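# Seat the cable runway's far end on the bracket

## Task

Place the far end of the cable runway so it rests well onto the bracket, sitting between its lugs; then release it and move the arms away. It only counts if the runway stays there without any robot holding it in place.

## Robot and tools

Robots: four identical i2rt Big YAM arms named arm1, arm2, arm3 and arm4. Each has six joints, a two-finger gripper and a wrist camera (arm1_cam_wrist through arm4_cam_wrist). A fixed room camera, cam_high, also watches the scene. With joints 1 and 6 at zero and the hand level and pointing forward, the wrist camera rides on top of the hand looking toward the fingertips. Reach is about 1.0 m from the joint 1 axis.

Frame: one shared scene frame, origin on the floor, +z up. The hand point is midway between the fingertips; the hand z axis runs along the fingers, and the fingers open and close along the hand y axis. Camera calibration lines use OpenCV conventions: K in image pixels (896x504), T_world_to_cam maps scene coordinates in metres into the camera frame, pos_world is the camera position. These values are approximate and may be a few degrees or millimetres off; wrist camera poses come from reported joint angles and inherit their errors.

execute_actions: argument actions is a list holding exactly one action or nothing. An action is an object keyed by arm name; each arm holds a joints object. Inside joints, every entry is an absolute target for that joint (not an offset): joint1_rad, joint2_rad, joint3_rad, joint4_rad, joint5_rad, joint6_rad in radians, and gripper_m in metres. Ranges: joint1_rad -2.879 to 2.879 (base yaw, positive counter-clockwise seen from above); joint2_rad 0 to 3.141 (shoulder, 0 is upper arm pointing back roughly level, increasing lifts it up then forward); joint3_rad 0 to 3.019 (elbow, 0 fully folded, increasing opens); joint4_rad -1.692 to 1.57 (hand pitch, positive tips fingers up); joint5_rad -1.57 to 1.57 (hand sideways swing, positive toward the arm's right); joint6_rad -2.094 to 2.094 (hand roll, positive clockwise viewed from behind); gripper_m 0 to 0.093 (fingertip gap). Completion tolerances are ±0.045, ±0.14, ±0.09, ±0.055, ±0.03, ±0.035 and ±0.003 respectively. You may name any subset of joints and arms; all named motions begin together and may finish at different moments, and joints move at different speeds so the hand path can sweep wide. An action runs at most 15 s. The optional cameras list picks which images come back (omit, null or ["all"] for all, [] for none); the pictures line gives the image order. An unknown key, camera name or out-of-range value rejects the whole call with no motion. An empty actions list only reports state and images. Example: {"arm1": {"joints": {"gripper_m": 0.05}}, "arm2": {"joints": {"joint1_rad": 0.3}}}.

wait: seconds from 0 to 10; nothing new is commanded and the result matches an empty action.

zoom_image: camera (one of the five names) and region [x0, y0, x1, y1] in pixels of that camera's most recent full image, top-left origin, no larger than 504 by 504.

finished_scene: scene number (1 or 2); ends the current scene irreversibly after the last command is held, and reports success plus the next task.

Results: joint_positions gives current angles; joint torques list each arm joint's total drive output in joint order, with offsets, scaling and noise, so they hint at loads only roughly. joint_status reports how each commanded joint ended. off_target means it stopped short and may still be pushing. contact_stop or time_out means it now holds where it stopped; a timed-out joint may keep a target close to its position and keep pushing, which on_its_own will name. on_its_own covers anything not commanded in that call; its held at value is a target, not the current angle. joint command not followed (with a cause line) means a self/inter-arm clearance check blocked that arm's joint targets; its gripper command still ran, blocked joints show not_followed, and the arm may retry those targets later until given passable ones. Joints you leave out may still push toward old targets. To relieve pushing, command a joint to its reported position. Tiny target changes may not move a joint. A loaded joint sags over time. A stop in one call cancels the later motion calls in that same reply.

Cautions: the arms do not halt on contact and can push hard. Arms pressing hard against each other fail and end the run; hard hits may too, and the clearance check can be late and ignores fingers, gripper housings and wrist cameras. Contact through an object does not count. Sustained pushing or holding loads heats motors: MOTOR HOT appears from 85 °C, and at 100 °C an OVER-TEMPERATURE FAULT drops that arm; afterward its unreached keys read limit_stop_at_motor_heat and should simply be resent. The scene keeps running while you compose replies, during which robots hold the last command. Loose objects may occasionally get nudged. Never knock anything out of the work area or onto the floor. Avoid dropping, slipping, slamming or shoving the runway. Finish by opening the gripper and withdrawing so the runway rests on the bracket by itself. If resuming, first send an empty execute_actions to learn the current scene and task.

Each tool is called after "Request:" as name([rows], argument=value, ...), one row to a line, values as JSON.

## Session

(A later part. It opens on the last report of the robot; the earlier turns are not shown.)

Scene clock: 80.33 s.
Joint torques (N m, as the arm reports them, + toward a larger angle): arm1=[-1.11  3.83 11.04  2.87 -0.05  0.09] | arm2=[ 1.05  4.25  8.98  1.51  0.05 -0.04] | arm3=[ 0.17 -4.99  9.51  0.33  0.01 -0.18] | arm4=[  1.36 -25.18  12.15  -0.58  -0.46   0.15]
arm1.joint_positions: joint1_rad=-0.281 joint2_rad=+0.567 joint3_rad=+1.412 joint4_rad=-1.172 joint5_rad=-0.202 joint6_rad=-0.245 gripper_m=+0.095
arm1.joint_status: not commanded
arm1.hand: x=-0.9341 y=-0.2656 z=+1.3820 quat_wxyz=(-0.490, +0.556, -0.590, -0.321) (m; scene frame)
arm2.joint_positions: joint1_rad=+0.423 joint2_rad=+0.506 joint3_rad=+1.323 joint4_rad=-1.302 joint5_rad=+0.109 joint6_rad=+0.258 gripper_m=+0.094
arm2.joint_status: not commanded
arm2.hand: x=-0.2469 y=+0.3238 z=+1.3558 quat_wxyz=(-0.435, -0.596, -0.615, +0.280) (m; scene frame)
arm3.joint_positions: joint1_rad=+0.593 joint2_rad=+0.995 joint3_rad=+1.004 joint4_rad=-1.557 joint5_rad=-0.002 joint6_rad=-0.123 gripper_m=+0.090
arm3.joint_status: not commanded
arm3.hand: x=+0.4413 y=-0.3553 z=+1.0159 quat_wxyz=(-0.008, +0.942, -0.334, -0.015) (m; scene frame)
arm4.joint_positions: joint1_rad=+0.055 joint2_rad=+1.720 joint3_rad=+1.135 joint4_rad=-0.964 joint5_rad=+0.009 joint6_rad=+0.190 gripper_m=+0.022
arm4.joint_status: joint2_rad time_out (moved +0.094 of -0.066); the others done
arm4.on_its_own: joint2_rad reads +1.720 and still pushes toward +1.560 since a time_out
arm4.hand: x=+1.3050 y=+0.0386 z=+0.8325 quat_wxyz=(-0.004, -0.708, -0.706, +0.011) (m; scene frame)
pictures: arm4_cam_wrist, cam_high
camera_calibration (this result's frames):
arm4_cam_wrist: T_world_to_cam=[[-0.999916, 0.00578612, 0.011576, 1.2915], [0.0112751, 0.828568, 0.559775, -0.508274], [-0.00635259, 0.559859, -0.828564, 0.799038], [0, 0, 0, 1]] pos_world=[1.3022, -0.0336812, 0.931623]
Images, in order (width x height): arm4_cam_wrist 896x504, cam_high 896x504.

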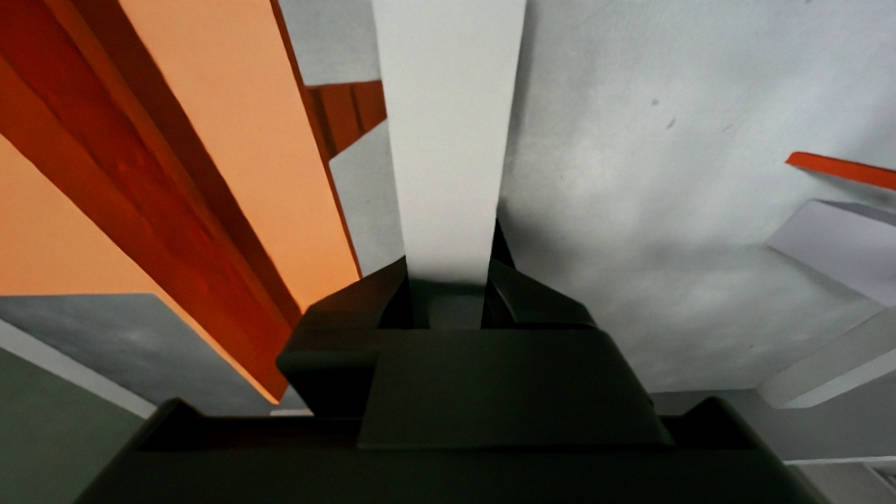

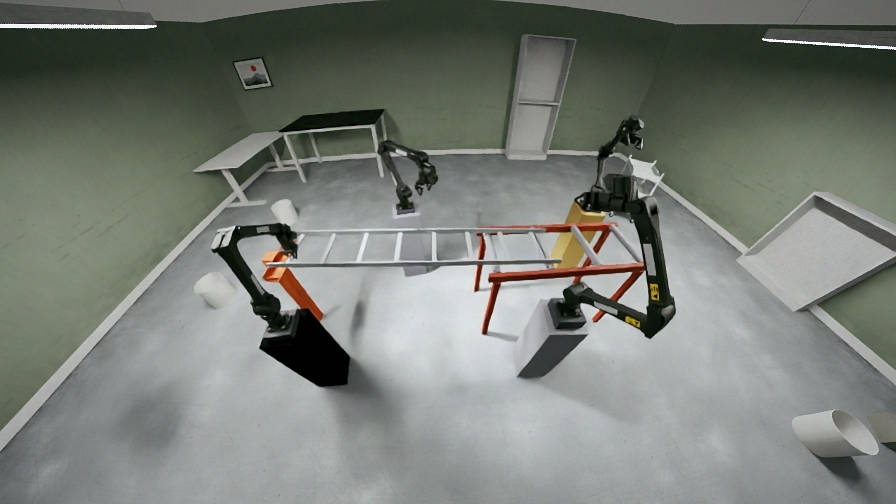

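Request:
execute_actions([
  {"arm4":{"joints":{"joint1_rad":0.10,"joint2_rad":1.64,"joint3_rad":1.22,"joint4_rad":-1.0,"joint6_rad":0.24}}},
], cameras=["arm4_cam_wrist","cam_high"])

Request:
zoom_image(camera="cam_high", region=[230, 200, 370, 300])

Scene clock: 87.50 s.
Joint torques (N m, as the arm reports them, + toward a larger angle): arm1=[-1.11  3.86 11.05  2.85 -0.05  0.09] | arm2=[1.23 4.61 8.94 1.52 0.06 0.01] | arm3=[ 0.14 -4.96  9.52  0.35  0.01 -0.18] | arm4=[  0.55 -25.47  11.84  -1.19  -0.48   0.06]
arm1.joint_positions: joint1_rad=-0.281 joint2_rad=+0.567 joint3_rad=+1.412 joint4_rad=-1.172 joint5_rad=-0.202 joint6_rad=-0.245 gripper_m=+0.095
arm1.joint_status: not commanded
arm1.hand: x=-0.9341 y=-0.2656 z=+1.3820 quat_wxyz=(-0.490, +0.556, -0.590, -0.321) (m; scene frame)
arm2.joint_positions: joint1_rad=+0.423 joint2_rad=+0.506 joint3_rad=+1.323 joint4_rad=-1.302 joint5_rad=+0.109 joint6_rad=+0.258 gripper_m=+0.094
arm2.joint_status: not commanded
arm2.hand: x=-0.2469 y=+0.3238 z=+1.3558 quat_wxyz=(-0.435, -0.596, -0.615, +0.280) (m; scene frame)
arm3.joint_positions: joint1_rad=+0.593 joint2_rad=+0.995 joint3_rad=+1.004 joint4_rad=-1.557 joint5_rad=-0.002 joint6_rad=-0.123 gripper_m=+0.090
arm3.joint_status: not commanded
arm3.hand: x=+0.4413 y=-0.3553 z=+1.0159 quat_wxyz=(-0.008, +0.942, -0.334, -0.015) (m; scene frame)
arm4.joint_positions: joint1_rad=+0.100 joint2_rad=+1.793 joint3_rad=+1.135 joint4_rad=-0.964 joint5_rad=+0.011 joint6_rad=+0.228 gripper_m=+0.022
arm4.joint_status: joint2_rad off_target (ended at +1.793, target +1.640); the others done
arm4.on_its_own: joint2_rad reads +1.793 and still pushes toward +1.640 since a time_out
arm4.hand: x=+1.3239 y=+0.0507 z=+0.7999 quat_wxyz=(+0.027, -0.705, -0.708, -0.008) (m; scene frame)
pictures: arm4_cam_wrist, cam_high
camera_calibration (this result's frames):
arm4_cam_wrist: T_world_to_cam=[[-0.999591, -0.00223579, 0.0284938, 1.29711], [0.0158238, 0.786913, 0.616861, -0.549918], [-0.0238013, 0.61706, -0.786556, 0.752006], [0, 0, 0, 1]] pos_world=[1.32318, -0.0283954, 0.893759]
Images, in order (width x height): arm4_cam_wrist 896x504, cam_high 896x504.

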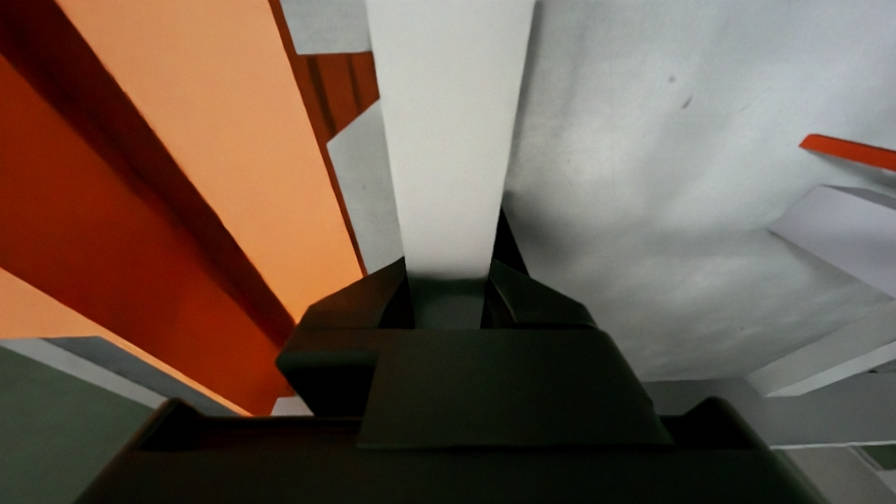

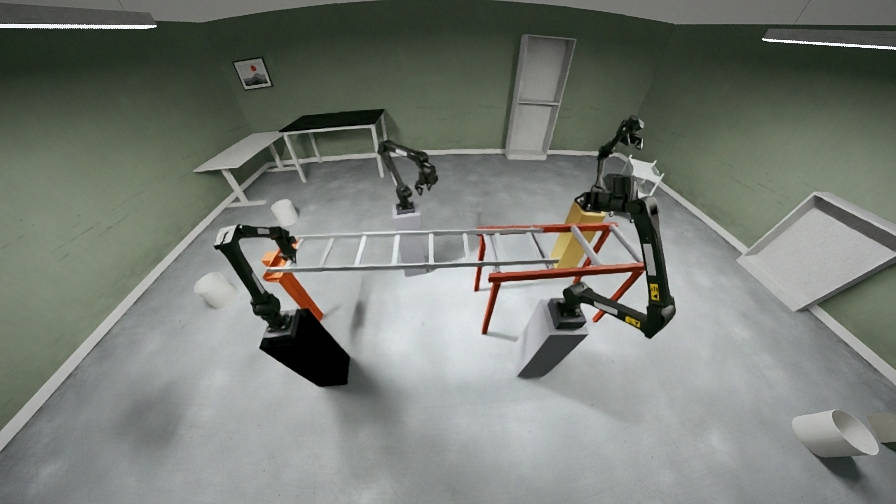

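Region (230, 200, 370, 300) of cam_high's 896x504 image, scaled by 3.600, with more detail than that image has; it fills the top 360 rows of this view, and the rest is white.

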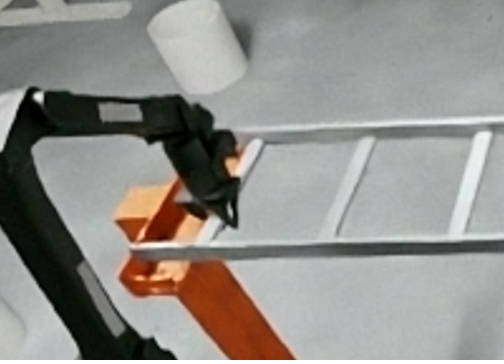

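Request:
execute_actions([
  {"arm4":{"joints":{"joint1_rad":0.095,"joint2_rad":1.74,"joint3_rad":1.20,"joint4_rad":-0.92}}},
], cameras=["cam_high"])

Request:
execute_actions([
  {"arm4":{"joints":{"joint2_rad":1.83,"joint3_rad":1.16}}},
], cameras=["arm4_cam_wrist","cam_high"])

Request:
zoom_image(camera="cam_high", region=[230, 200, 370, 300])

Scene clock: 93.13 s.
Joint torques (N m, as the arm reports them, + toward a larger angle): arm1=[-1.12  3.83 11.05  2.86 -0.05  0.09] | arm2=[ 0.86  4.89  8.91  1.57  0.07 -0.02] | arm3=[ 0.15 -4.94  9.52  0.32  0.01 -0.18] | arm4=[  0.19 -20.45  10.23  -0.14  -0.5    0.02]
arm1.joint_positions: joint1_rad=-0.281 joint2_rad=+0.567 joint3_rad=+1.412 joint4_rad=-1.172 joint5_rad=-0.202 joint6_rad=-0.245 gripper_m=+0.095
arm1.joint_status: not commanded
arm1.hand: x=-0.9341 y=-0.2656 z=+1.3820 quat_wxyz=(-0.490, +0.556, -0.590, -0.321) (m; scene frame)
arm2.joint_positions: joint1_rad=+0.423 joint2_rad=+0.506 joint3_rad=+1.323 joint4_rad=-1.302 joint5_rad=+0.109 joint6_rad=+0.258 gripper_m=+0.094
arm2.joint_status: not commanded
arm2.hand: x=-0.2469 y=+0.3238 z=+1.3558 quat_wxyz=(-0.435, -0.596, -0.615, +0.280) (m; scene frame)
arm3.joint_positions: joint1_rad=+0.593 joint2_rad=+0.995 joint3_rad=+1.004 joint4_rad=-1.557 joint5_rad=-0.002 joint6_rad=-0.123 gripper_m=+0.090
arm3.joint_status: not commanded
arm3.hand: x=+0.4413 y=-0.3553 z=+1.0159 quat_wxyz=(-0.008, +0.942, -0.334, -0.015) (m; scene frame)
arm4.joint_positions: joint1_rad=+0.100 joint2_rad=+1.831 joint3_rad=+1.134 joint4_rad=-0.914 joint5_rad=+0.011 joint6_rad=+0.232 gripper_m=+0.022
arm4.joint_status: all done
arm4.hand: x=+1.3252 y=+0.0442 z=+0.7824 quat_wxyz=(+0.022, -0.707, -0.707, -0.005) (m; scene frame)
pictures: cam_high
Images, in order (width x height): cam_high 896x504.

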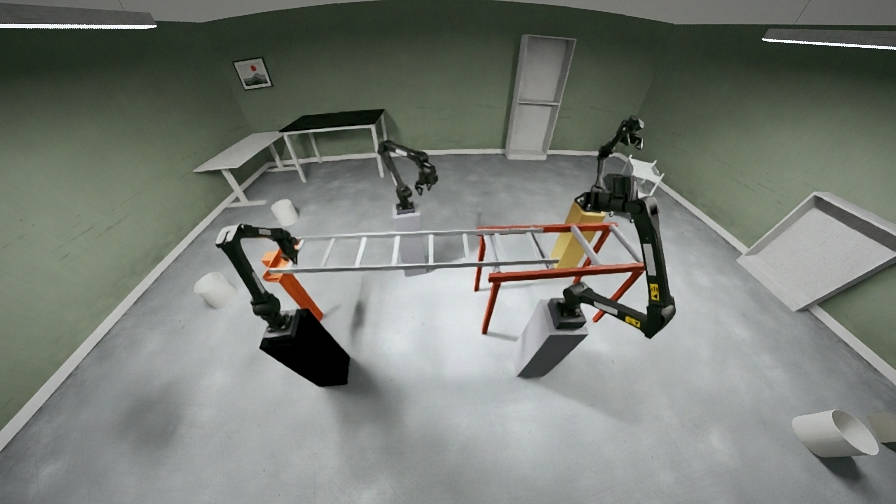

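Scene clock: 93.77 s.
Joint torques (N m, as the arm reports them, + toward a larger angle): arm1=[-1.22  3.82 11.07  2.88 -0.05  0.09] | arm2=[ 0.72  4.2   9.03  1.62  0.06 -0.03] | arm3=[ 0.14 -4.96  9.53  0.31  0.   -0.19] | arm4=[  0.2  -13.69   7.36  -0.13  -0.5    0.03]
arm1.joint_positions: joint1_rad=-0.281 joint2_rad=+0.567 joint3_rad=+1.412 joint4_rad=-1.172 joint5_rad=-0.202 joint6_rad=-0.245 gripper_m=+0.095
arm1.joint_status: not commanded
arm1.hand: x=-0.9341 y=-0.2656 z=+1.3820 quat_wxyz=(-0.490, +0.556, -0.590, -0.321) (m; scene frame)
arm2.joint_positions: joint1_rad=+0.423 joint2_rad=+0.506 joint3_rad=+1.323 joint4_rad=-1.302 joint5_rad=+0.109 joint6_rad=+0.258 gripper_m=+0.094
arm2.joint_status: not commanded
arm2.hand: x=-0.2469 y=+0.3238 z=+1.3558 quat_wxyz=(-0.435, -0.596, -0.615, +0.280) (m; scene frame)
arm3.joint_positions: joint1_rad=+0.593 joint2_rad=+0.995 joint3_rad=+1.004 joint4_rad=-1.557 joint5_rad=-0.002 joint6_rad=-0.123 gripper_m=+0.090
arm3.joint_status: not commanded
arm3.hand: x=+0.4413 y=-0.3553 z=+1.0159 quat_wxyz=(-0.008, +0.942, -0.334, -0.015) (m; scene frame)
arm4.joint_positions: joint1_rad=+0.100 joint2_rad=+1.835 joint3_rad=+1.134 joint4_rad=-0.914 joint5_rad=+0.011 joint6_rad=+0.232 gripper_m=+0.022
arm4.joint_status: all done
arm4.hand: x=+1.3250 y=+0.0449 z=+0.7806 quat_wxyz=(+0.024, -0.707, -0.707, -0.007) (m; scene frame)
pictures: arm4_cam_wrist, cam_high
camera_calibration (this result's frames):
arm4_cam_wrist: T_world_to_cam=[[-0.999631, 0.00211728, 0.0270953, 1.29973], [0.0182512, 0.791007, 0.611535, -0.532641], [-0.0201378, 0.611803, -0.790754, 0.739107], [0, 0, 0, 1]] pos_world=[1.32385, -0.0336166, 0.874963]
Images, in order (width x height): arm4_cam_wrist 896x504, cam_high 896x504.

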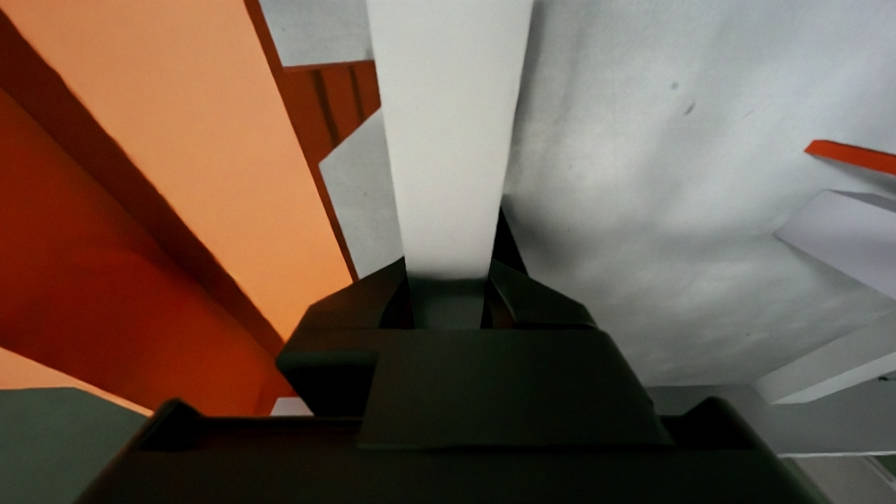

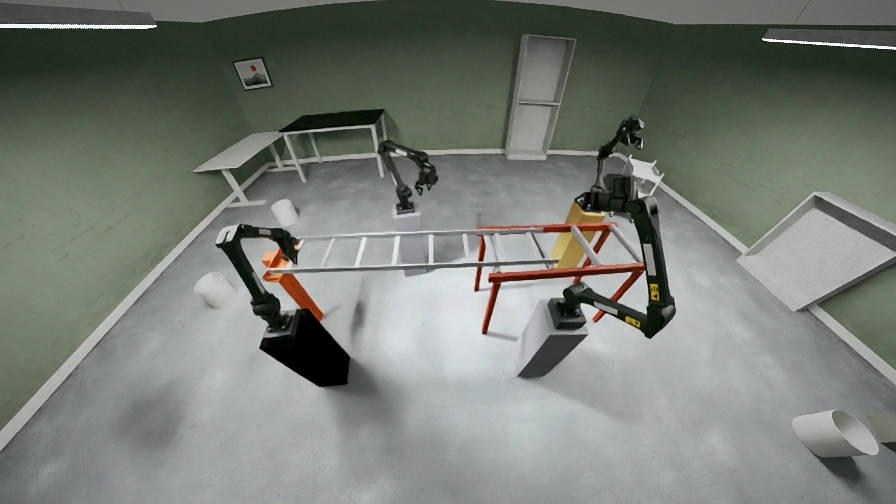

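Region (230, 200, 370, 300) of cam_high's 896x504 image, scaled by 3.600, with more detail than that image has; it fills the top 360 rows of this view, and the rest is white.

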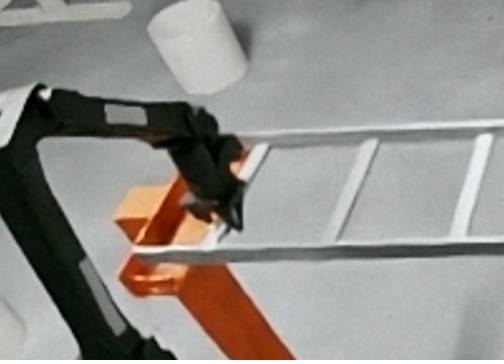

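Request:
execute_actions([
  {"arm4":{"joints":{"gripper_m":0.06}}},
], cameras=[])

Request:
execute_actions([
  {"arm4":{"joints":{"joint2_rad":1.55,"joint3_rad":1.5,"joint4_rad":-1.3}}},
], cameras=["arm4_cam_wrist","cam_high"])

Request:
zoom_image(camera="cam_high", region=[230, 200, 370, 300])

Scene clock: 98.60 s.
Joint torques (N m, as the arm reports them, + toward a larger angle): arm1=[-1.12  3.84 11.06  2.87 -0.05  0.09] | arm2=[ 0.85  4.67  8.93  1.46  0.09 -0.03] | arm3=[ 0.1  -4.95  9.52  0.33  0.01 -0.18] | arm4=[  0.24 -13.57   7.38  -0.15  -0.21   0.01]
arm1.joint_positions: joint1_rad=-0.281 joint2_rad=+0.567 joint3_rad=+1.412 joint4_rad=-1.172 joint5_rad=-0.202 joint6_rad=-0.245 gripper_m=+0.095
arm1.joint_status: not commanded
arm1.hand: x=-0.9341 y=-0.2656 z=+1.3820 quat_wxyz=(-0.490, +0.556, -0.590, -0.321) (m; scene frame)
arm2.joint_positions: joint1_rad=+0.423 joint2_rad=+0.506 joint3_rad=+1.323 joint4_rad=-1.302 joint5_rad=+0.109 joint6_rad=+0.258 gripper_m=+0.094
arm2.joint_status: not commanded
arm2.hand: x=-0.2469 y=+0.3238 z=+1.3558 quat_wxyz=(-0.435, -0.596, -0.615, +0.280) (m; scene frame)
arm3.joint_positions: joint1_rad=+0.593 joint2_rad=+0.995 joint3_rad=+1.004 joint4_rad=-1.557 joint5_rad=-0.002 joint6_rad=-0.123 gripper_m=+0.090
arm3.joint_status: not commanded
arm3.hand: x=+0.4413 y=-0.3553 z=+1.0159 quat_wxyz=(-0.008, +0.942, -0.334, -0.015) (m; scene frame)
arm4.joint_positions: joint1_rad=+0.100 joint2_rad=+1.834 joint3_rad=+1.134 joint4_rad=-0.914 joint5_rad=+0.004 joint6_rad=+0.233 gripper_m=+0.060
arm4.joint_status: all done
arm4.hand: x=+1.3261 y=+0.0451 z=+0.7808 quat_wxyz=(+0.022, -0.707, -0.707, -0.009) (m; scene frame)
pictures: none
No camera images: the call's "cameras" was empty. Leave "cameras" out to get every camera's image.

Scene clock: 100.03 s.
Joint torques (N m, as the arm reports them, + toward a larger angle): arm1=[-1.21  3.88 11.05  2.86 -0.05  0.09] | arm2=[ 0.98  4.37  8.9   1.57  0.07 -0.02] | arm3=[ 0.06 -4.99  9.53  0.34  0.01 -0.18] | arm4=[  0.26 -12.95   8.8   -0.07  -0.21   0.02]
arm1.joint_positions: joint1_rad=-0.281 joint2_rad=+0.567 joint3_rad=+1.412 joint4_rad=-1.172 joint5_rad=-0.202 joint6_rad=-0.245 gripper_m=+0.095
arm1.joint_status: not commanded
arm1.hand: x=-0.9341 y=-0.2656 z=+1.3820 quat_wxyz=(-0.490, +0.556, -0.590, -0.321) (m; scene frame)
arm2.joint_positions: joint1_rad=+0.423 joint2_rad=+0.506 joint3_rad=+1.323 joint4_rad=-1.302 joint5_rad=+0.109 joint6_rad=+0.258 gripper_m=+0.094
arm2.joint_status: not commanded
arm2.hand: x=-0.2469 y=+0.3238 z=+1.3558 quat_wxyz=(-0.435, -0.596, -0.615, +0.280) (m; scene frame)
arm3.joint_positions: joint1_rad=+0.593 joint2_rad=+0.995 joint3_rad=+1.004 joint4_rad=-1.557 joint5_rad=-0.002 joint6_rad=-0.123 gripper_m=+0.090
arm3.joint_status: not commanded
arm3.hand: x=+0.4413 y=-0.3553 z=+1.0159 quat_wxyz=(-0.008, +0.942, -0.334, -0.015) (m; scene frame)
arm4.joint_positions: joint1_rad=+0.100 joint2_rad=+1.553 joint3_rad=+1.484 joint4_rad=-1.283 joint5_rad=+0.004 joint6_rad=+0.233 gripper_m=+0.060
arm4.joint_status: all done
arm4.hand: x=+1.3387 y=-0.0045 z=+1.0381 quat_wxyz=(-0.089, -0.703, -0.703, +0.060) (m; scene frame)
pictures: arm4_cam_wrist, cam_high
camera_calibration (this result's frames):
arm4_cam_wrist: T_world_to_cam=[[-0.99919, -0.00067903, -0.0402249, 1.37588], [-0.0164257, 0.919608, 0.392493, -0.376897], [0.0367246, 0.392836, -0.918875, 1.02905], [0, 0, 0, 1]] pos_world=[1.33078, -0.0567155, 1.14884]
Images, in order (width x height): arm4_cam_wrist 896x504, cam_high 896x504.

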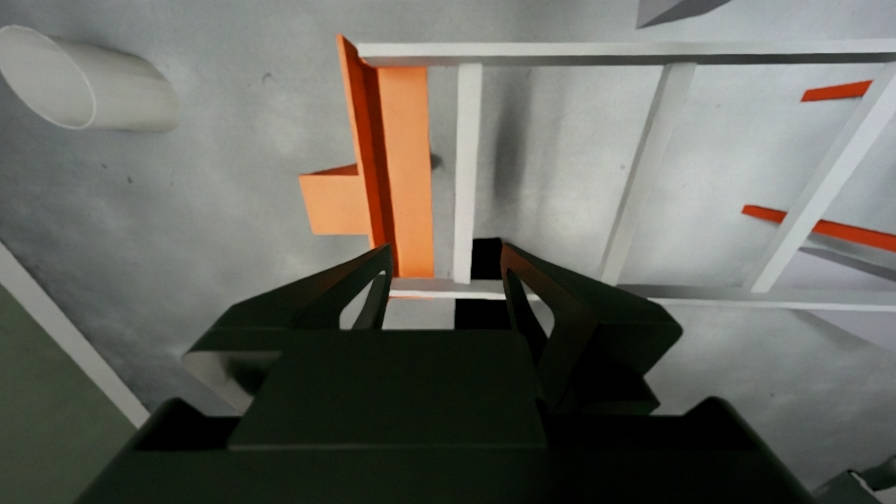

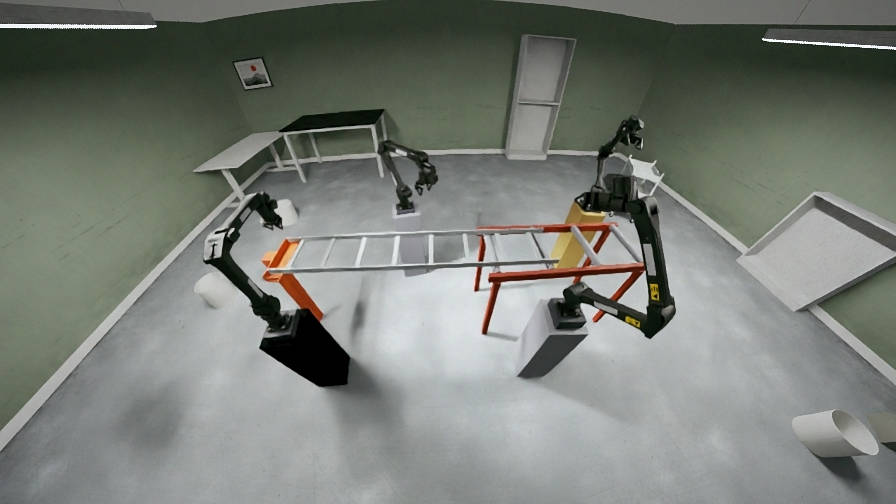

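Region (230, 200, 370, 300) of cam_high's 896x504 image, scaled by 3.600, with more detail than that image has; it fills the top 360 rows of this view, and the rest is white.

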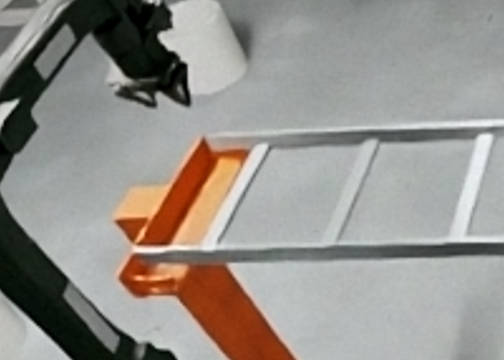

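Request:
zoom_image(camera="arm4_cam_wrist", region=[320, 20, 500, 110])

Request:
zoom_image(camera="cam_high", region=[255, 230, 315, 290])

Region (320, 20, 500, 110) of arm4_cam_wrist's 896x504 image, scaled by 2.800, with more detail than that image has.

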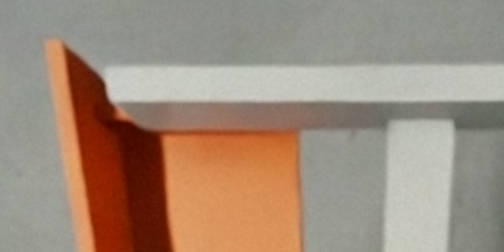

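Region (255, 230, 315, 290) of cam_high's 896x504 image, scaled by 8.400, with more detail than that image has.

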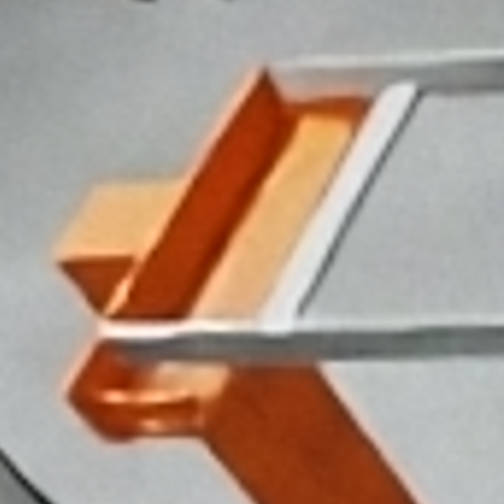

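Request:
execute_actions([
  {"arm4":{"joints":{"joint2_rad":1.822,"joint3_rad":1.14,"joint4_rad":-0.90}}},
], cameras=["arm4_cam_wrist"])

Request:
execute_actions([
  {"arm4":{"joints":{"gripper_m":0.0}}},
], cameras=[])

Request:
execute_actions([
  {"arm4":{"joints":{"joint2_rad":1.60,"joint3_rad":1.165,"joint4_rad":-0.93}}},
], cameras=["arm4_cam_wrist","cam_high"])

Request:
zoom_image(camera="cam_high", region=[255, 220, 325, 290])

Scene clock: 112.43 s.
Joint torques (N m, as the arm reports them, + toward a larger angle): arm1=[-1.1   3.88 11.05  2.87 -0.05  0.09] | arm2=[ 0.93  4.32  8.96  1.5   0.07 -0.04] | arm3=[ 0.09 -4.99  9.53  0.35  0.01 -0.18] | arm4=[  0.32 -15.09   6.36   0.61  -0.16   0.01]
arm1.joint_positions: joint1_rad=-0.281 joint2_rad=+0.567 joint3_rad=+1.412 joint4_rad=-1.172 joint5_rad=-0.202 joint6_rad=-0.245 gripper_m=+0.095
arm1.joint_status: not commanded
arm1.hand: x=-0.9341 y=-0.2656 z=+1.3820 quat_wxyz=(-0.490, +0.556, -0.590, -0.321) (m; scene frame)
arm2.joint_positions: joint1_rad=+0.423 joint2_rad=+0.506 joint3_rad=+1.323 joint4_rad=-1.302 joint5_rad=+0.109 joint6_rad=+0.258 gripper_m=+0.094
arm2.joint_status: not commanded
arm2.hand: x=-0.2469 y=+0.3238 z=+1.3558 quat_wxyz=(-0.435, -0.596, -0.615, +0.280) (m; scene frame)
arm3.joint_positions: joint1_rad=+0.593 joint2_rad=+0.995 joint3_rad=+1.004 joint4_rad=-1.557 joint5_rad=-0.002 joint6_rad=-0.123 gripper_m=+0.090
arm3.joint_status: not commanded
arm3.hand: x=+0.4413 y=-0.3553 z=+1.0159 quat_wxyz=(-0.008, +0.942, -0.334, -0.015) (m; scene frame)
arm4.joint_positions: joint1_rad=+0.100 joint2_rad=+1.844 joint3_rad=+1.125 joint4_rad=-0.917 joint5_rad=+0.003 joint6_rad=+0.233 gripper_m=+0.060
arm4.joint_status: all done
arm4.hand: x=+1.3248 y=+0.0517 z=+0.7741 quat_wxyz=(+0.031, -0.707, -0.706, -0.016) (m; scene frame)
pictures: arm4_cam_wrist
camera_calibration (this result's frames):
arm4_cam_wrist: T_world_to_cam=[[-0.999702, 0.00246191, 0.0242905, 1.30193], [0.0172044, 0.776958, 0.629318, -0.545667], [-0.0173234, 0.629548, -0.776768, 0.714325], [0, 0, 0, 1]] pos_world=[1.3233, -0.0289471, 0.866639]
Images, in order (width x height): arm4_cam_wrist 896x504.

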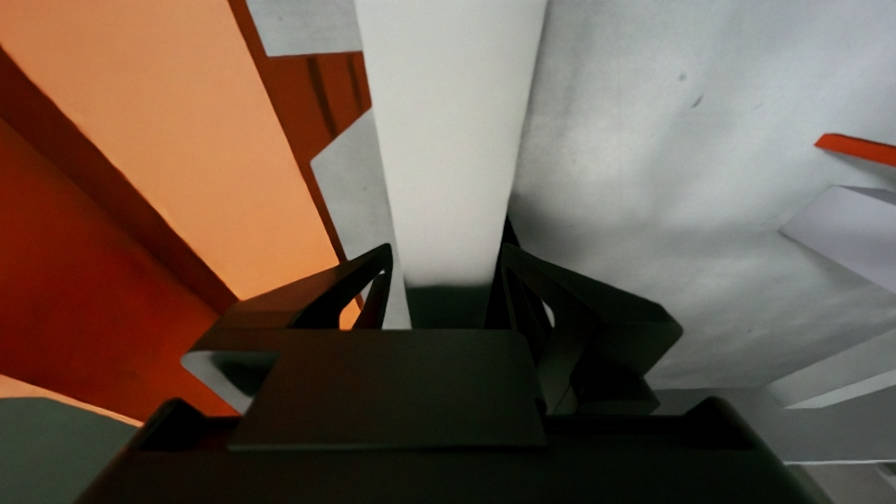

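Scene clock: 113.07 s.
Joint torques (N m, as the arm reports them, + toward a larger angle): arm1=[-1.11  3.89 11.06  2.87 -0.05  0.09] | arm2=[ 0.85  4.28  9.    1.51  0.05 -0.03] | arm3=[ 0.09 -4.94  9.52  0.33  0.01 -0.18] | arm4=[  0.18 -15.     6.47   0.64  -0.14   0.01]
arm1.joint_positions: joint1_rad=-0.281 joint2_rad=+0.567 joint3_rad=+1.412 joint4_rad=-1.172 joint5_rad=-0.202 joint6_rad=-0.245 gripper_m=+0.095
arm1.joint_status: not commanded
arm1.hand: x=-0.9341 y=-0.2656 z=+1.3820 quat_wxyz=(-0.490, +0.556, -0.590, -0.321) (m; scene frame)
arm2.joint_positions: joint1_rad=+0.423 joint2_rad=+0.506 joint3_rad=+1.323 joint4_rad=-1.302 joint5_rad=+0.109 joint6_rad=+0.258 gripper_m=+0.094
arm2.joint_status: not commanded
arm2.hand: x=-0.2469 y=+0.3238 z=+1.3558 quat_wxyz=(-0.435, -0.596, -0.615, +0.280) (m; scene frame)
arm3.joint_positions: joint1_rad=+0.593 joint2_rad=+0.995 joint3_rad=+1.004 joint4_rad=-1.557 joint5_rad=-0.002 joint6_rad=-0.123 gripper_m=+0.090
arm3.joint_status: not commanded
arm3.hand: x=+0.4413 y=-0.3553 z=+1.0159 quat_wxyz=(-0.008, +0.942, -0.334, -0.015) (m; scene frame)
arm4.joint_positions: joint1_rad=+0.100 joint2_rad=+1.844 joint3_rad=+1.125 joint4_rad=-0.917 joint5_rad=+0.002 joint6_rad=+0.233 gripper_m=+0.022
arm4.joint_status: gripper_m off_target (ended at +0.022, target +0.000)
arm4.hand: x=+1.3249 y=+0.0516 z=+0.7741 quat_wxyz=(+0.031, -0.707, -0.706, -0.016) (m; scene frame)
pictures: none
No camera images: the call's "cameras" was empty. Leave "cameras" out to get every camera's image.

Scene clock: 115.17 s.
Joint torques (N m, as the arm reports them, + toward a larger angle): arm1=[-1.14  3.83 11.05  2.87 -0.05  0.09] | arm2=[1.13 4.42 8.98 1.56 0.09 0.  ] | arm3=[ 0.1  -4.96  9.53  0.34  0.   -0.18] | arm4=[  0.18 -29.76  10.55  -0.4   -0.12   0.08]
arm1.joint_positions: joint1_rad=-0.281 joint2_rad=+0.567 joint3_rad=+1.412 joint4_rad=-1.172 joint5_rad=-0.202 joint6_rad=-0.245 gripper_m=+0.095
arm1.joint_status: not commanded
arm1.hand: x=-0.9341 y=-0.2656 z=+1.3820 quat_wxyz=(-0.490, +0.556, -0.590, -0.321) (m; scene frame)
arm2.joint_positions: joint1_rad=+0.423 joint2_rad=+0.506 joint3_rad=+1.323 joint4_rad=-1.302 joint5_rad=+0.109 joint6_rad=+0.258 gripper_m=+0.094
arm2.joint_status: not commanded
arm2.hand: x=-0.2469 y=+0.3238 z=+1.3558 quat_wxyz=(-0.435, -0.596, -0.615, +0.280) (m; scene frame)
arm3.joint_positions: joint1_rad=+0.593 joint2_rad=+0.995 joint3_rad=+1.004 joint4_rad=-1.557 joint5_rad=-0.002 joint6_rad=-0.123 gripper_m=+0.090
arm3.joint_status: not commanded
arm3.hand: x=+0.4413 y=-0.3553 z=+1.0159 quat_wxyz=(-0.008, +0.942, -0.334, -0.015) (m; scene frame)
arm4.joint_positions: joint1_rad=+0.100 joint2_rad=+1.811 joint3_rad=+1.093 joint4_rad=-0.918 joint5_rad=+0.002 joint6_rad=+0.227 gripper_m=+0.022
arm4.joint_status: joint2_rad time_out (moved -0.032 of -0.244); the others done
arm4.on_its_own: joint2_rad reads +1.811 and still pushes toward +1.600 since a time_out
arm4.hand: x=+1.3224 y=+0.0625 z=+0.7796 quat_wxyz=(+0.031, -0.705, -0.708, -0.016) (m; scene frame)
pictures: arm4_cam_wrist, cam_high
camera_calibration (this result's frames):
arm4_cam_wrist: T_world_to_cam=[[-0.999726, -0.00319915, 0.0231725, 1.30062], [0.0121066, 0.776853, 0.629565, -0.550962], [-0.0200157, 0.629674, -0.776602, 0.715157], [0, 0, 0, 1]] pos_world=[1.32125, -0.0181384, 0.872121]
Images, in order (width x height): arm4_cam_wrist 896x504, cam_high 896x504.

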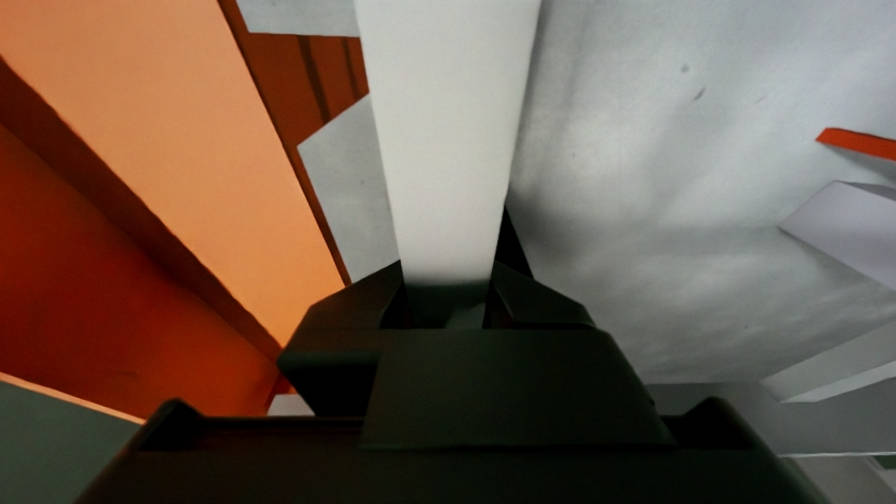

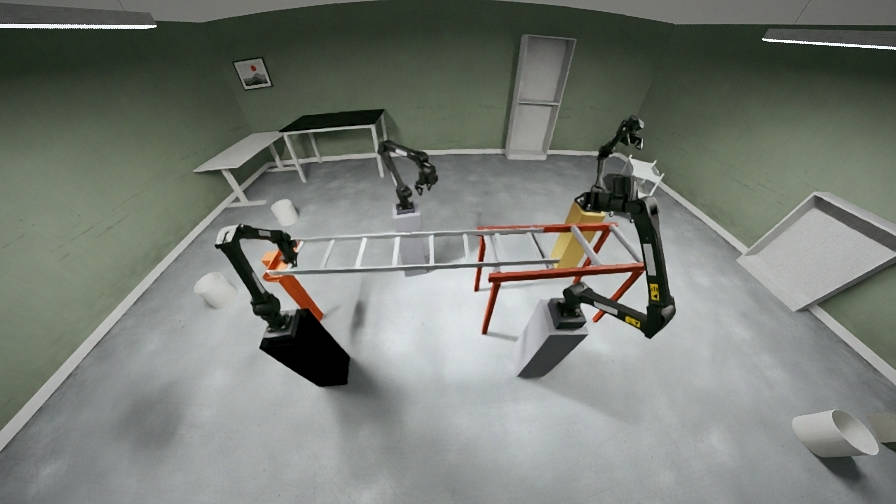

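Region (255, 220, 325, 290) of cam_high's 896x504 image, scaled by 7.200, with more detail than that image has.

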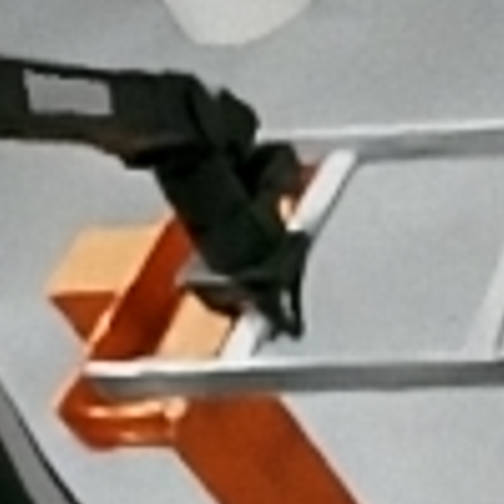

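Request:
execute_actions([
  {"arm4":{"joints":{"joint3_rad":1.14}}},
], cameras=["cam_high"])

Request:
zoom_image(camera="cam_high", region=[255, 220, 325, 290])

Scene clock: 119.03 s.
Joint torques (N m, as the arm reports them, + toward a larger angle): arm1=[-1.08  3.86 11.05  2.88 -0.05  0.09] | arm2=[ 1.    4.3   8.9   1.45  0.06 -0.02] | arm3=[ 0.14 -4.96  9.54  0.34  0.   -0.18] | arm4=[  0.24 -28.7    9.99  -0.72  -0.12   0.11]
arm1.joint_positions: joint1_rad=-0.281 joint2_rad=+0.567 joint3_rad=+1.412 joint4_rad=-1.172 joint5_rad=-0.202 joint6_rad=-0.245 gripper_m=+0.095
arm1.joint_status: not commanded
arm1.hand: x=-0.9341 y=-0.2656 z=+1.3820 quat_wxyz=(-0.490, +0.556, -0.590, -0.321) (m; scene frame)
arm2.joint_positions: joint1_rad=+0.423 joint2_rad=+0.506 joint3_rad=+1.323 joint4_rad=-1.302 joint5_rad=+0.109 joint6_rad=+0.258 gripper_m=+0.094
arm2.joint_status: not commanded
arm2.hand: x=-0.2469 y=+0.3238 z=+1.3558 quat_wxyz=(-0.435, -0.596, -0.615, +0.280) (m; scene frame)
arm3.joint_positions: joint1_rad=+0.593 joint2_rad=+0.995 joint3_rad=+1.004 joint4_rad=-1.557 joint5_rad=-0.002 joint6_rad=-0.123 gripper_m=+0.090
arm3.joint_status: not commanded
arm3.hand: x=+0.4413 y=-0.3553 z=+1.0159 quat_wxyz=(-0.008, +0.942, -0.334, -0.015) (m; scene frame)
arm4.joint_positions: joint1_rad=+0.100 joint2_rad=+1.806 joint3_rad=+1.075 joint4_rad=-0.911 joint5_rad=+0.002 joint6_rad=+0.224 gripper_m=+0.022
arm4.joint_status: all done
arm4.on_its_own: joint2_rad reads +1.806 and still pushes toward +1.600 since a time_out
arm4.hand: x=+1.3209 y=+0.0689 z=+0.7770 quat_wxyz=(+0.033, -0.704, -0.709, -0.018) (m; scene frame)
pictures: cam_high
Images, in order (width x height): cam_high 896x504.

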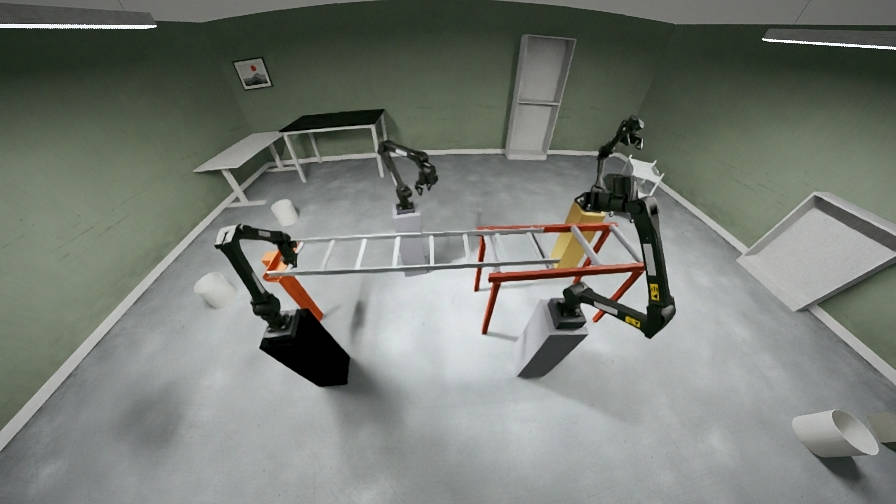

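Region (255, 220, 325, 290) of cam_high's 896x504 image, scaled by 7.200, with more detail than that image has.

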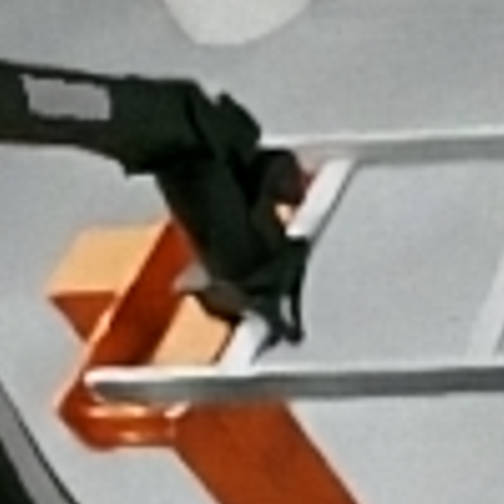

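Shifted 1.7 cm. Lower.

Request:
execute_actions([
  {"arm4":{"joints":{"joint2_rad":1.73,"joint4_rad":-0.90}}},
], cameras=[])

Request:
execute_actions([
  {"arm4":{"joints":{"joint2_rad":1.83,"joint3_rad":1.10}}},
], cameras=["cam_high"])

Request:
zoom_image(camera="cam_high", region=[255, 220, 325, 290])

Scene clock: 122.10 s.
Joint torques (N m, as the arm reports them, + toward a larger angle): arm1=[-1.1   3.86 11.05  2.86 -0.05  0.09] | arm2=[ 1.46  4.58  8.92  1.58  0.06 -0.02] | arm3=[ 0.14 -4.92  9.51  0.33  0.   -0.18] | arm4=[  0.18 -21.32   9.88  -0.55  -0.12   0.11]
arm1.joint_positions: joint1_rad=-0.281 joint2_rad=+0.567 joint3_rad=+1.412 joint4_rad=-1.172 joint5_rad=-0.202 joint6_rad=-0.245 gripper_m=+0.095
arm1.joint_status: not commanded
arm1.hand: x=-0.9341 y=-0.2656 z=+1.3820 quat_wxyz=(-0.490, +0.556, -0.590, -0.321) (m; scene frame)
arm2.joint_positions: joint1_rad=+0.423 joint2_rad=+0.506 joint3_rad=+1.323 joint4_rad=-1.302 joint5_rad=+0.109 joint6_rad=+0.258 gripper_m=+0.094
arm2.joint_status: not commanded
arm2.hand: x=-0.2469 y=+0.3238 z=+1.3558 quat_wxyz=(-0.435, -0.596, -0.615, +0.280) (m; scene frame)
arm3.joint_positions: joint1_rad=+0.593 joint2_rad=+0.995 joint3_rad=+1.004 joint4_rad=-1.557 joint5_rad=-0.002 joint6_rad=-0.123 gripper_m=+0.090
arm3.joint_status: not commanded
arm3.hand: x=+0.4413 y=-0.3553 z=+1.0159 quat_wxyz=(-0.008, +0.942, -0.334, -0.015) (m; scene frame)
arm4.joint_positions: joint1_rad=+0.100 joint2_rad=+1.834 joint3_rad=+1.071 joint4_rad=-0.887 joint5_rad=+0.002 joint6_rad=+0.224 gripper_m=+0.022
arm4.joint_status: all done
arm4.hand: x=+1.3208 y=+0.0689 z=+0.7637 quat_wxyz=(+0.036, -0.704, -0.709, -0.019) (m; scene frame)
pictures: none
No camera images: the call's "cameras" was empty. Leave "cameras" out to get every camera's image.

Scene clock: 122.73 s.
Joint torques (N m, as the arm reports them, + toward a larger angle): arm1=[-1.09  3.84 11.06  2.86 -0.05  0.09] | arm2=[ 1.05  4.41  8.91  1.49  0.07 -0.03] | arm3=[ 0.16 -4.96  9.53  0.34  0.   -0.18] | arm4=[  0.29 -15.4    7.    -0.62  -0.12   0.12]
arm1.joint_positions: joint1_rad=-0.281 joint2_rad=+0.567 joint3_rad=+1.412 joint4_rad=-1.172 joint5_rad=-0.202 joint6_rad=-0.245 gripper_m=+0.095
arm1.joint_status: not commanded
arm1.hand: x=-0.9341 y=-0.2656 z=+1.3820 quat_wxyz=(-0.490, +0.556, -0.590, -0.321) (m; scene frame)
arm2.joint_positions: joint1_rad=+0.423 joint2_rad=+0.506 joint3_rad=+1.323 joint4_rad=-1.302 joint5_rad=+0.109 joint6_rad=+0.258 gripper_m=+0.094
arm2.joint_status: not commanded
arm2.hand: x=-0.2469 y=+0.3238 z=+1.3558 quat_wxyz=(-0.435, -0.596, -0.615, +0.280) (m; scene frame)
arm3.joint_positions: joint1_rad=+0.593 joint2_rad=+0.995 joint3_rad=+1.004 joint4_rad=-1.557 joint5_rad=-0.002 joint6_rad=-0.123 gripper_m=+0.090
arm3.joint_status: not commanded
arm3.hand: x=+0.4413 y=-0.3553 z=+1.0159 quat_wxyz=(-0.008, +0.942, -0.334, -0.015) (m; scene frame)
arm4.joint_positions: joint1_rad=+0.100 joint2_rad=+1.861 joint3_rad=+1.071 joint4_rad=-0.883 joint5_rad=+0.002 joint6_rad=+0.224 gripper_m=+0.022
arm4.joint_status: all done
arm4.hand: x=+1.3200 y=+0.0723 z=+0.7526 quat_wxyz=(+0.046, -0.703, -0.709, -0.025) (m; scene frame)
pictures: cam_high
Images, in order (width x height): cam_high 896x504.

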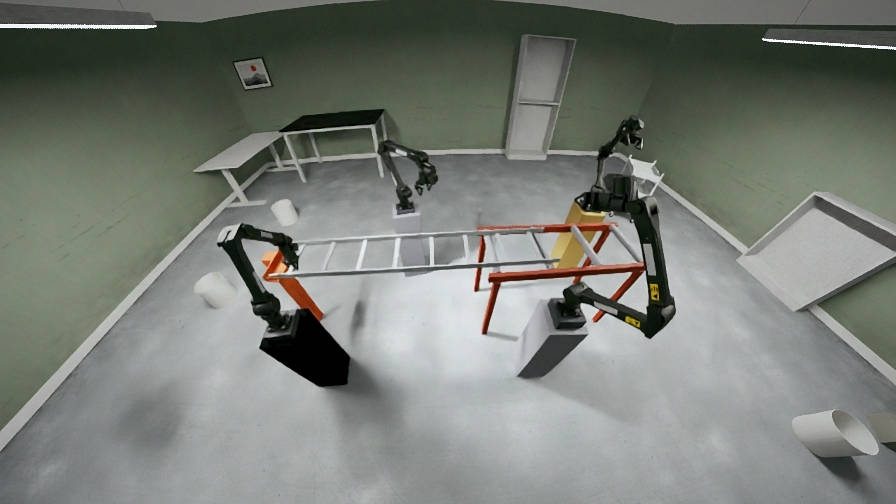

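Region (255, 220, 325, 290) of cam_high's 896x504 image, scaled by 7.200, with more detail than that image has.

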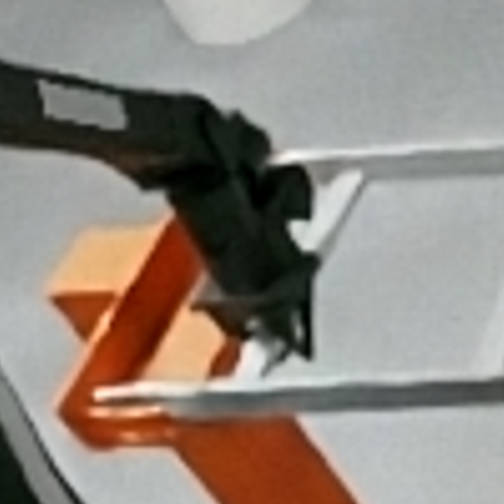

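Request:
execute_actions([
  {"arm4":{"joints":{"joint2_rad":1.87,"gripper_m":0.05}}},
], cameras=[])

Request:
execute_actions([
  {"arm4":{"joints":{"joint2_rad":1.55,"joint3_rad":1.5,"joint4_rad":-1.3}}},
], cameras=["arm4_cam_wrist","cam_high"])

Request:
zoom_image(camera="cam_high", region=[255, 230, 315, 290])

Scene clock: 128.77 s.
Joint torques (N m, as the arm reports them, + toward a larger angle): arm1=[-1.08  3.87 11.05  2.86 -0.05  0.09] | arm2=[ 1.04  4.87  8.99  1.53  0.05 -0.04] | arm3=[ 0.1  -4.95  9.54  0.32  0.01 -0.18] | arm4=[  0.17 -11.72   7.01  -0.54  -0.12   0.05]
arm1.joint_positions: joint1_rad=-0.281 joint2_rad=+0.567 joint3_rad=+1.412 joint4_rad=-1.172 joint5_rad=-0.202 joint6_rad=-0.245 gripper_m=+0.095
arm1.joint_status: not commanded
arm1.hand: x=-0.9341 y=-0.2656 z=+1.3820 quat_wxyz=(-0.490, +0.556, -0.590, -0.321) (m; scene frame)
arm2.joint_positions: joint1_rad=+0.423 joint2_rad=+0.506 joint3_rad=+1.323 joint4_rad=-1.302 joint5_rad=+0.109 joint6_rad=+0.258 gripper_m=+0.094
arm2.joint_status: not commanded
arm2.hand: x=-0.2469 y=+0.3238 z=+1.3558 quat_wxyz=(-0.435, -0.596, -0.615, +0.280) (m; scene frame)
arm3.joint_positions: joint1_rad=+0.593 joint2_rad=+0.995 joint3_rad=+1.004 joint4_rad=-1.557 joint5_rad=-0.002 joint6_rad=-0.123 gripper_m=+0.090
arm3.joint_status: not commanded
arm3.hand: x=+0.4413 y=-0.3553 z=+1.0159 quat_wxyz=(-0.008, +0.942, -0.334, -0.015) (m; scene frame)
arm4.joint_positions: joint1_rad=+0.100 joint2_rad=+1.861 joint3_rad=+1.071 joint4_rad=-0.884 joint5_rad=+0.002 joint6_rad=+0.228 gripper_m=+0.050
arm4.joint_status: all done
arm4.hand: x=+1.3199 y=+0.0727 z=+0.7523 quat_wxyz=(+0.047, -0.705, -0.707, -0.026) (m; scene frame)
pictures: none
No camera images: the call's "cameras" was empty. Leave "cameras" out to get every camera's image.

Scene clock: 130.23 s.
Joint torques (N m, as the arm reports them, + toward a larger angle): arm1=[-1.08  3.86 11.05  2.87 -0.05  0.09] | arm2=[ 1.07  4.9   8.86  1.58  0.06 -0.01] | arm3=[ 0.09 -4.95  9.51  0.34  0.   -0.18] | arm4=[  0.31 -11.92   8.56  -0.18  -0.11   0.05]
arm1.joint_positions: joint1_rad=-0.281 joint2_rad=+0.567 joint3_rad=+1.412 joint4_rad=-1.172 joint5_rad=-0.202 joint6_rad=-0.245 gripper_m=+0.095
arm1.joint_status: not commanded
arm1.hand: x=-0.9341 y=-0.2656 z=+1.3820 quat_wxyz=(-0.490, +0.556, -0.590, -0.321) (m; scene frame)
arm2.joint_positions: joint1_rad=+0.423 joint2_rad=+0.506 joint3_rad=+1.323 joint4_rad=-1.302 joint5_rad=+0.109 joint6_rad=+0.258 gripper_m=+0.094
arm2.joint_status: not commanded
arm2.hand: x=-0.2469 y=+0.3238 z=+1.3558 quat_wxyz=(-0.435, -0.596, -0.615, +0.280) (m; scene frame)
arm3.joint_positions: joint1_rad=+0.593 joint2_rad=+0.995 joint3_rad=+1.004 joint4_rad=-1.557 joint5_rad=-0.002 joint6_rad=-0.123 gripper_m=+0.090
arm3.joint_status: not commanded
arm3.hand: x=+0.4413 y=-0.3553 z=+1.0159 quat_wxyz=(-0.008, +0.942, -0.334, -0.015) (m; scene frame)
arm4.joint_positions: joint1_rad=+0.100 joint2_rad=+1.554 joint3_rad=+1.485 joint4_rad=-1.283 joint5_rad=+0.002 joint6_rad=+0.228 gripper_m=+0.050
arm4.joint_status: all done
arm4.hand: x=+1.3392 y=-0.0049 z=+1.0382 quat_wxyz=(-0.090, -0.702, -0.704, +0.059) (m; scene frame)
pictures: arm4_cam_wrist, cam_high
camera_calibration (this result's frames):
arm4_cam_wrist: T_world_to_cam=[[-0.999117, -0.00528346, -0.0416926, 1.37778], [-0.0212251, 0.919682, 0.392091, -0.369747], [0.0362723, 0.392629, -0.918981, 1.03002], [0, 0, 0, 1]] pos_world=[1.33135, -0.057087, 1.14899]
Images, in order (width x height): arm4_cam_wrist 896x504, cam_high 896x504.

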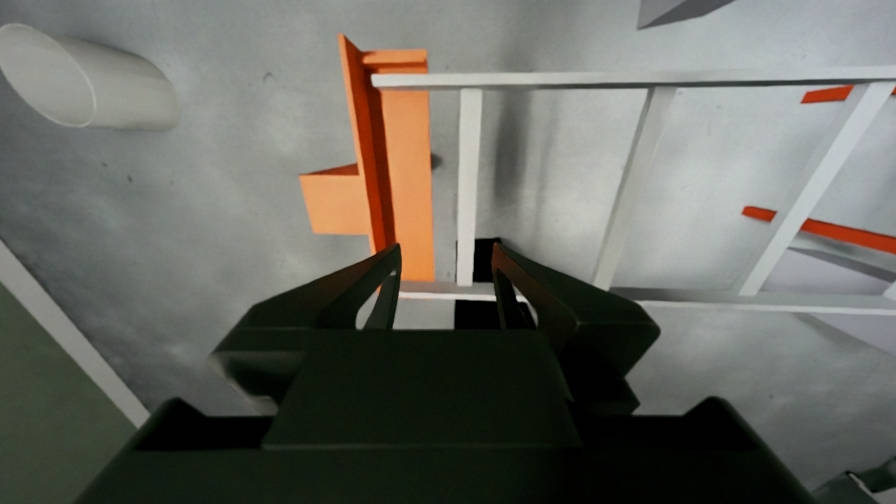

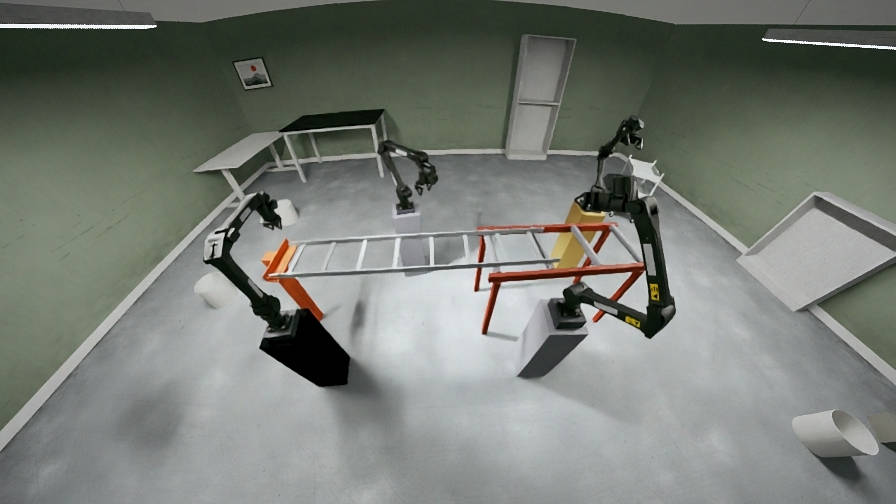

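Region (255, 230, 315, 290) of cam_high's 896x504 image, scaled by 8.400, with more detail than that image has.

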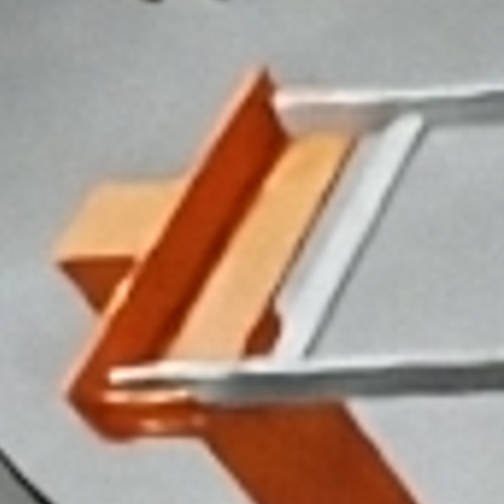

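Request:
finished_scene(scene=2)

The scene is finished: the task was done.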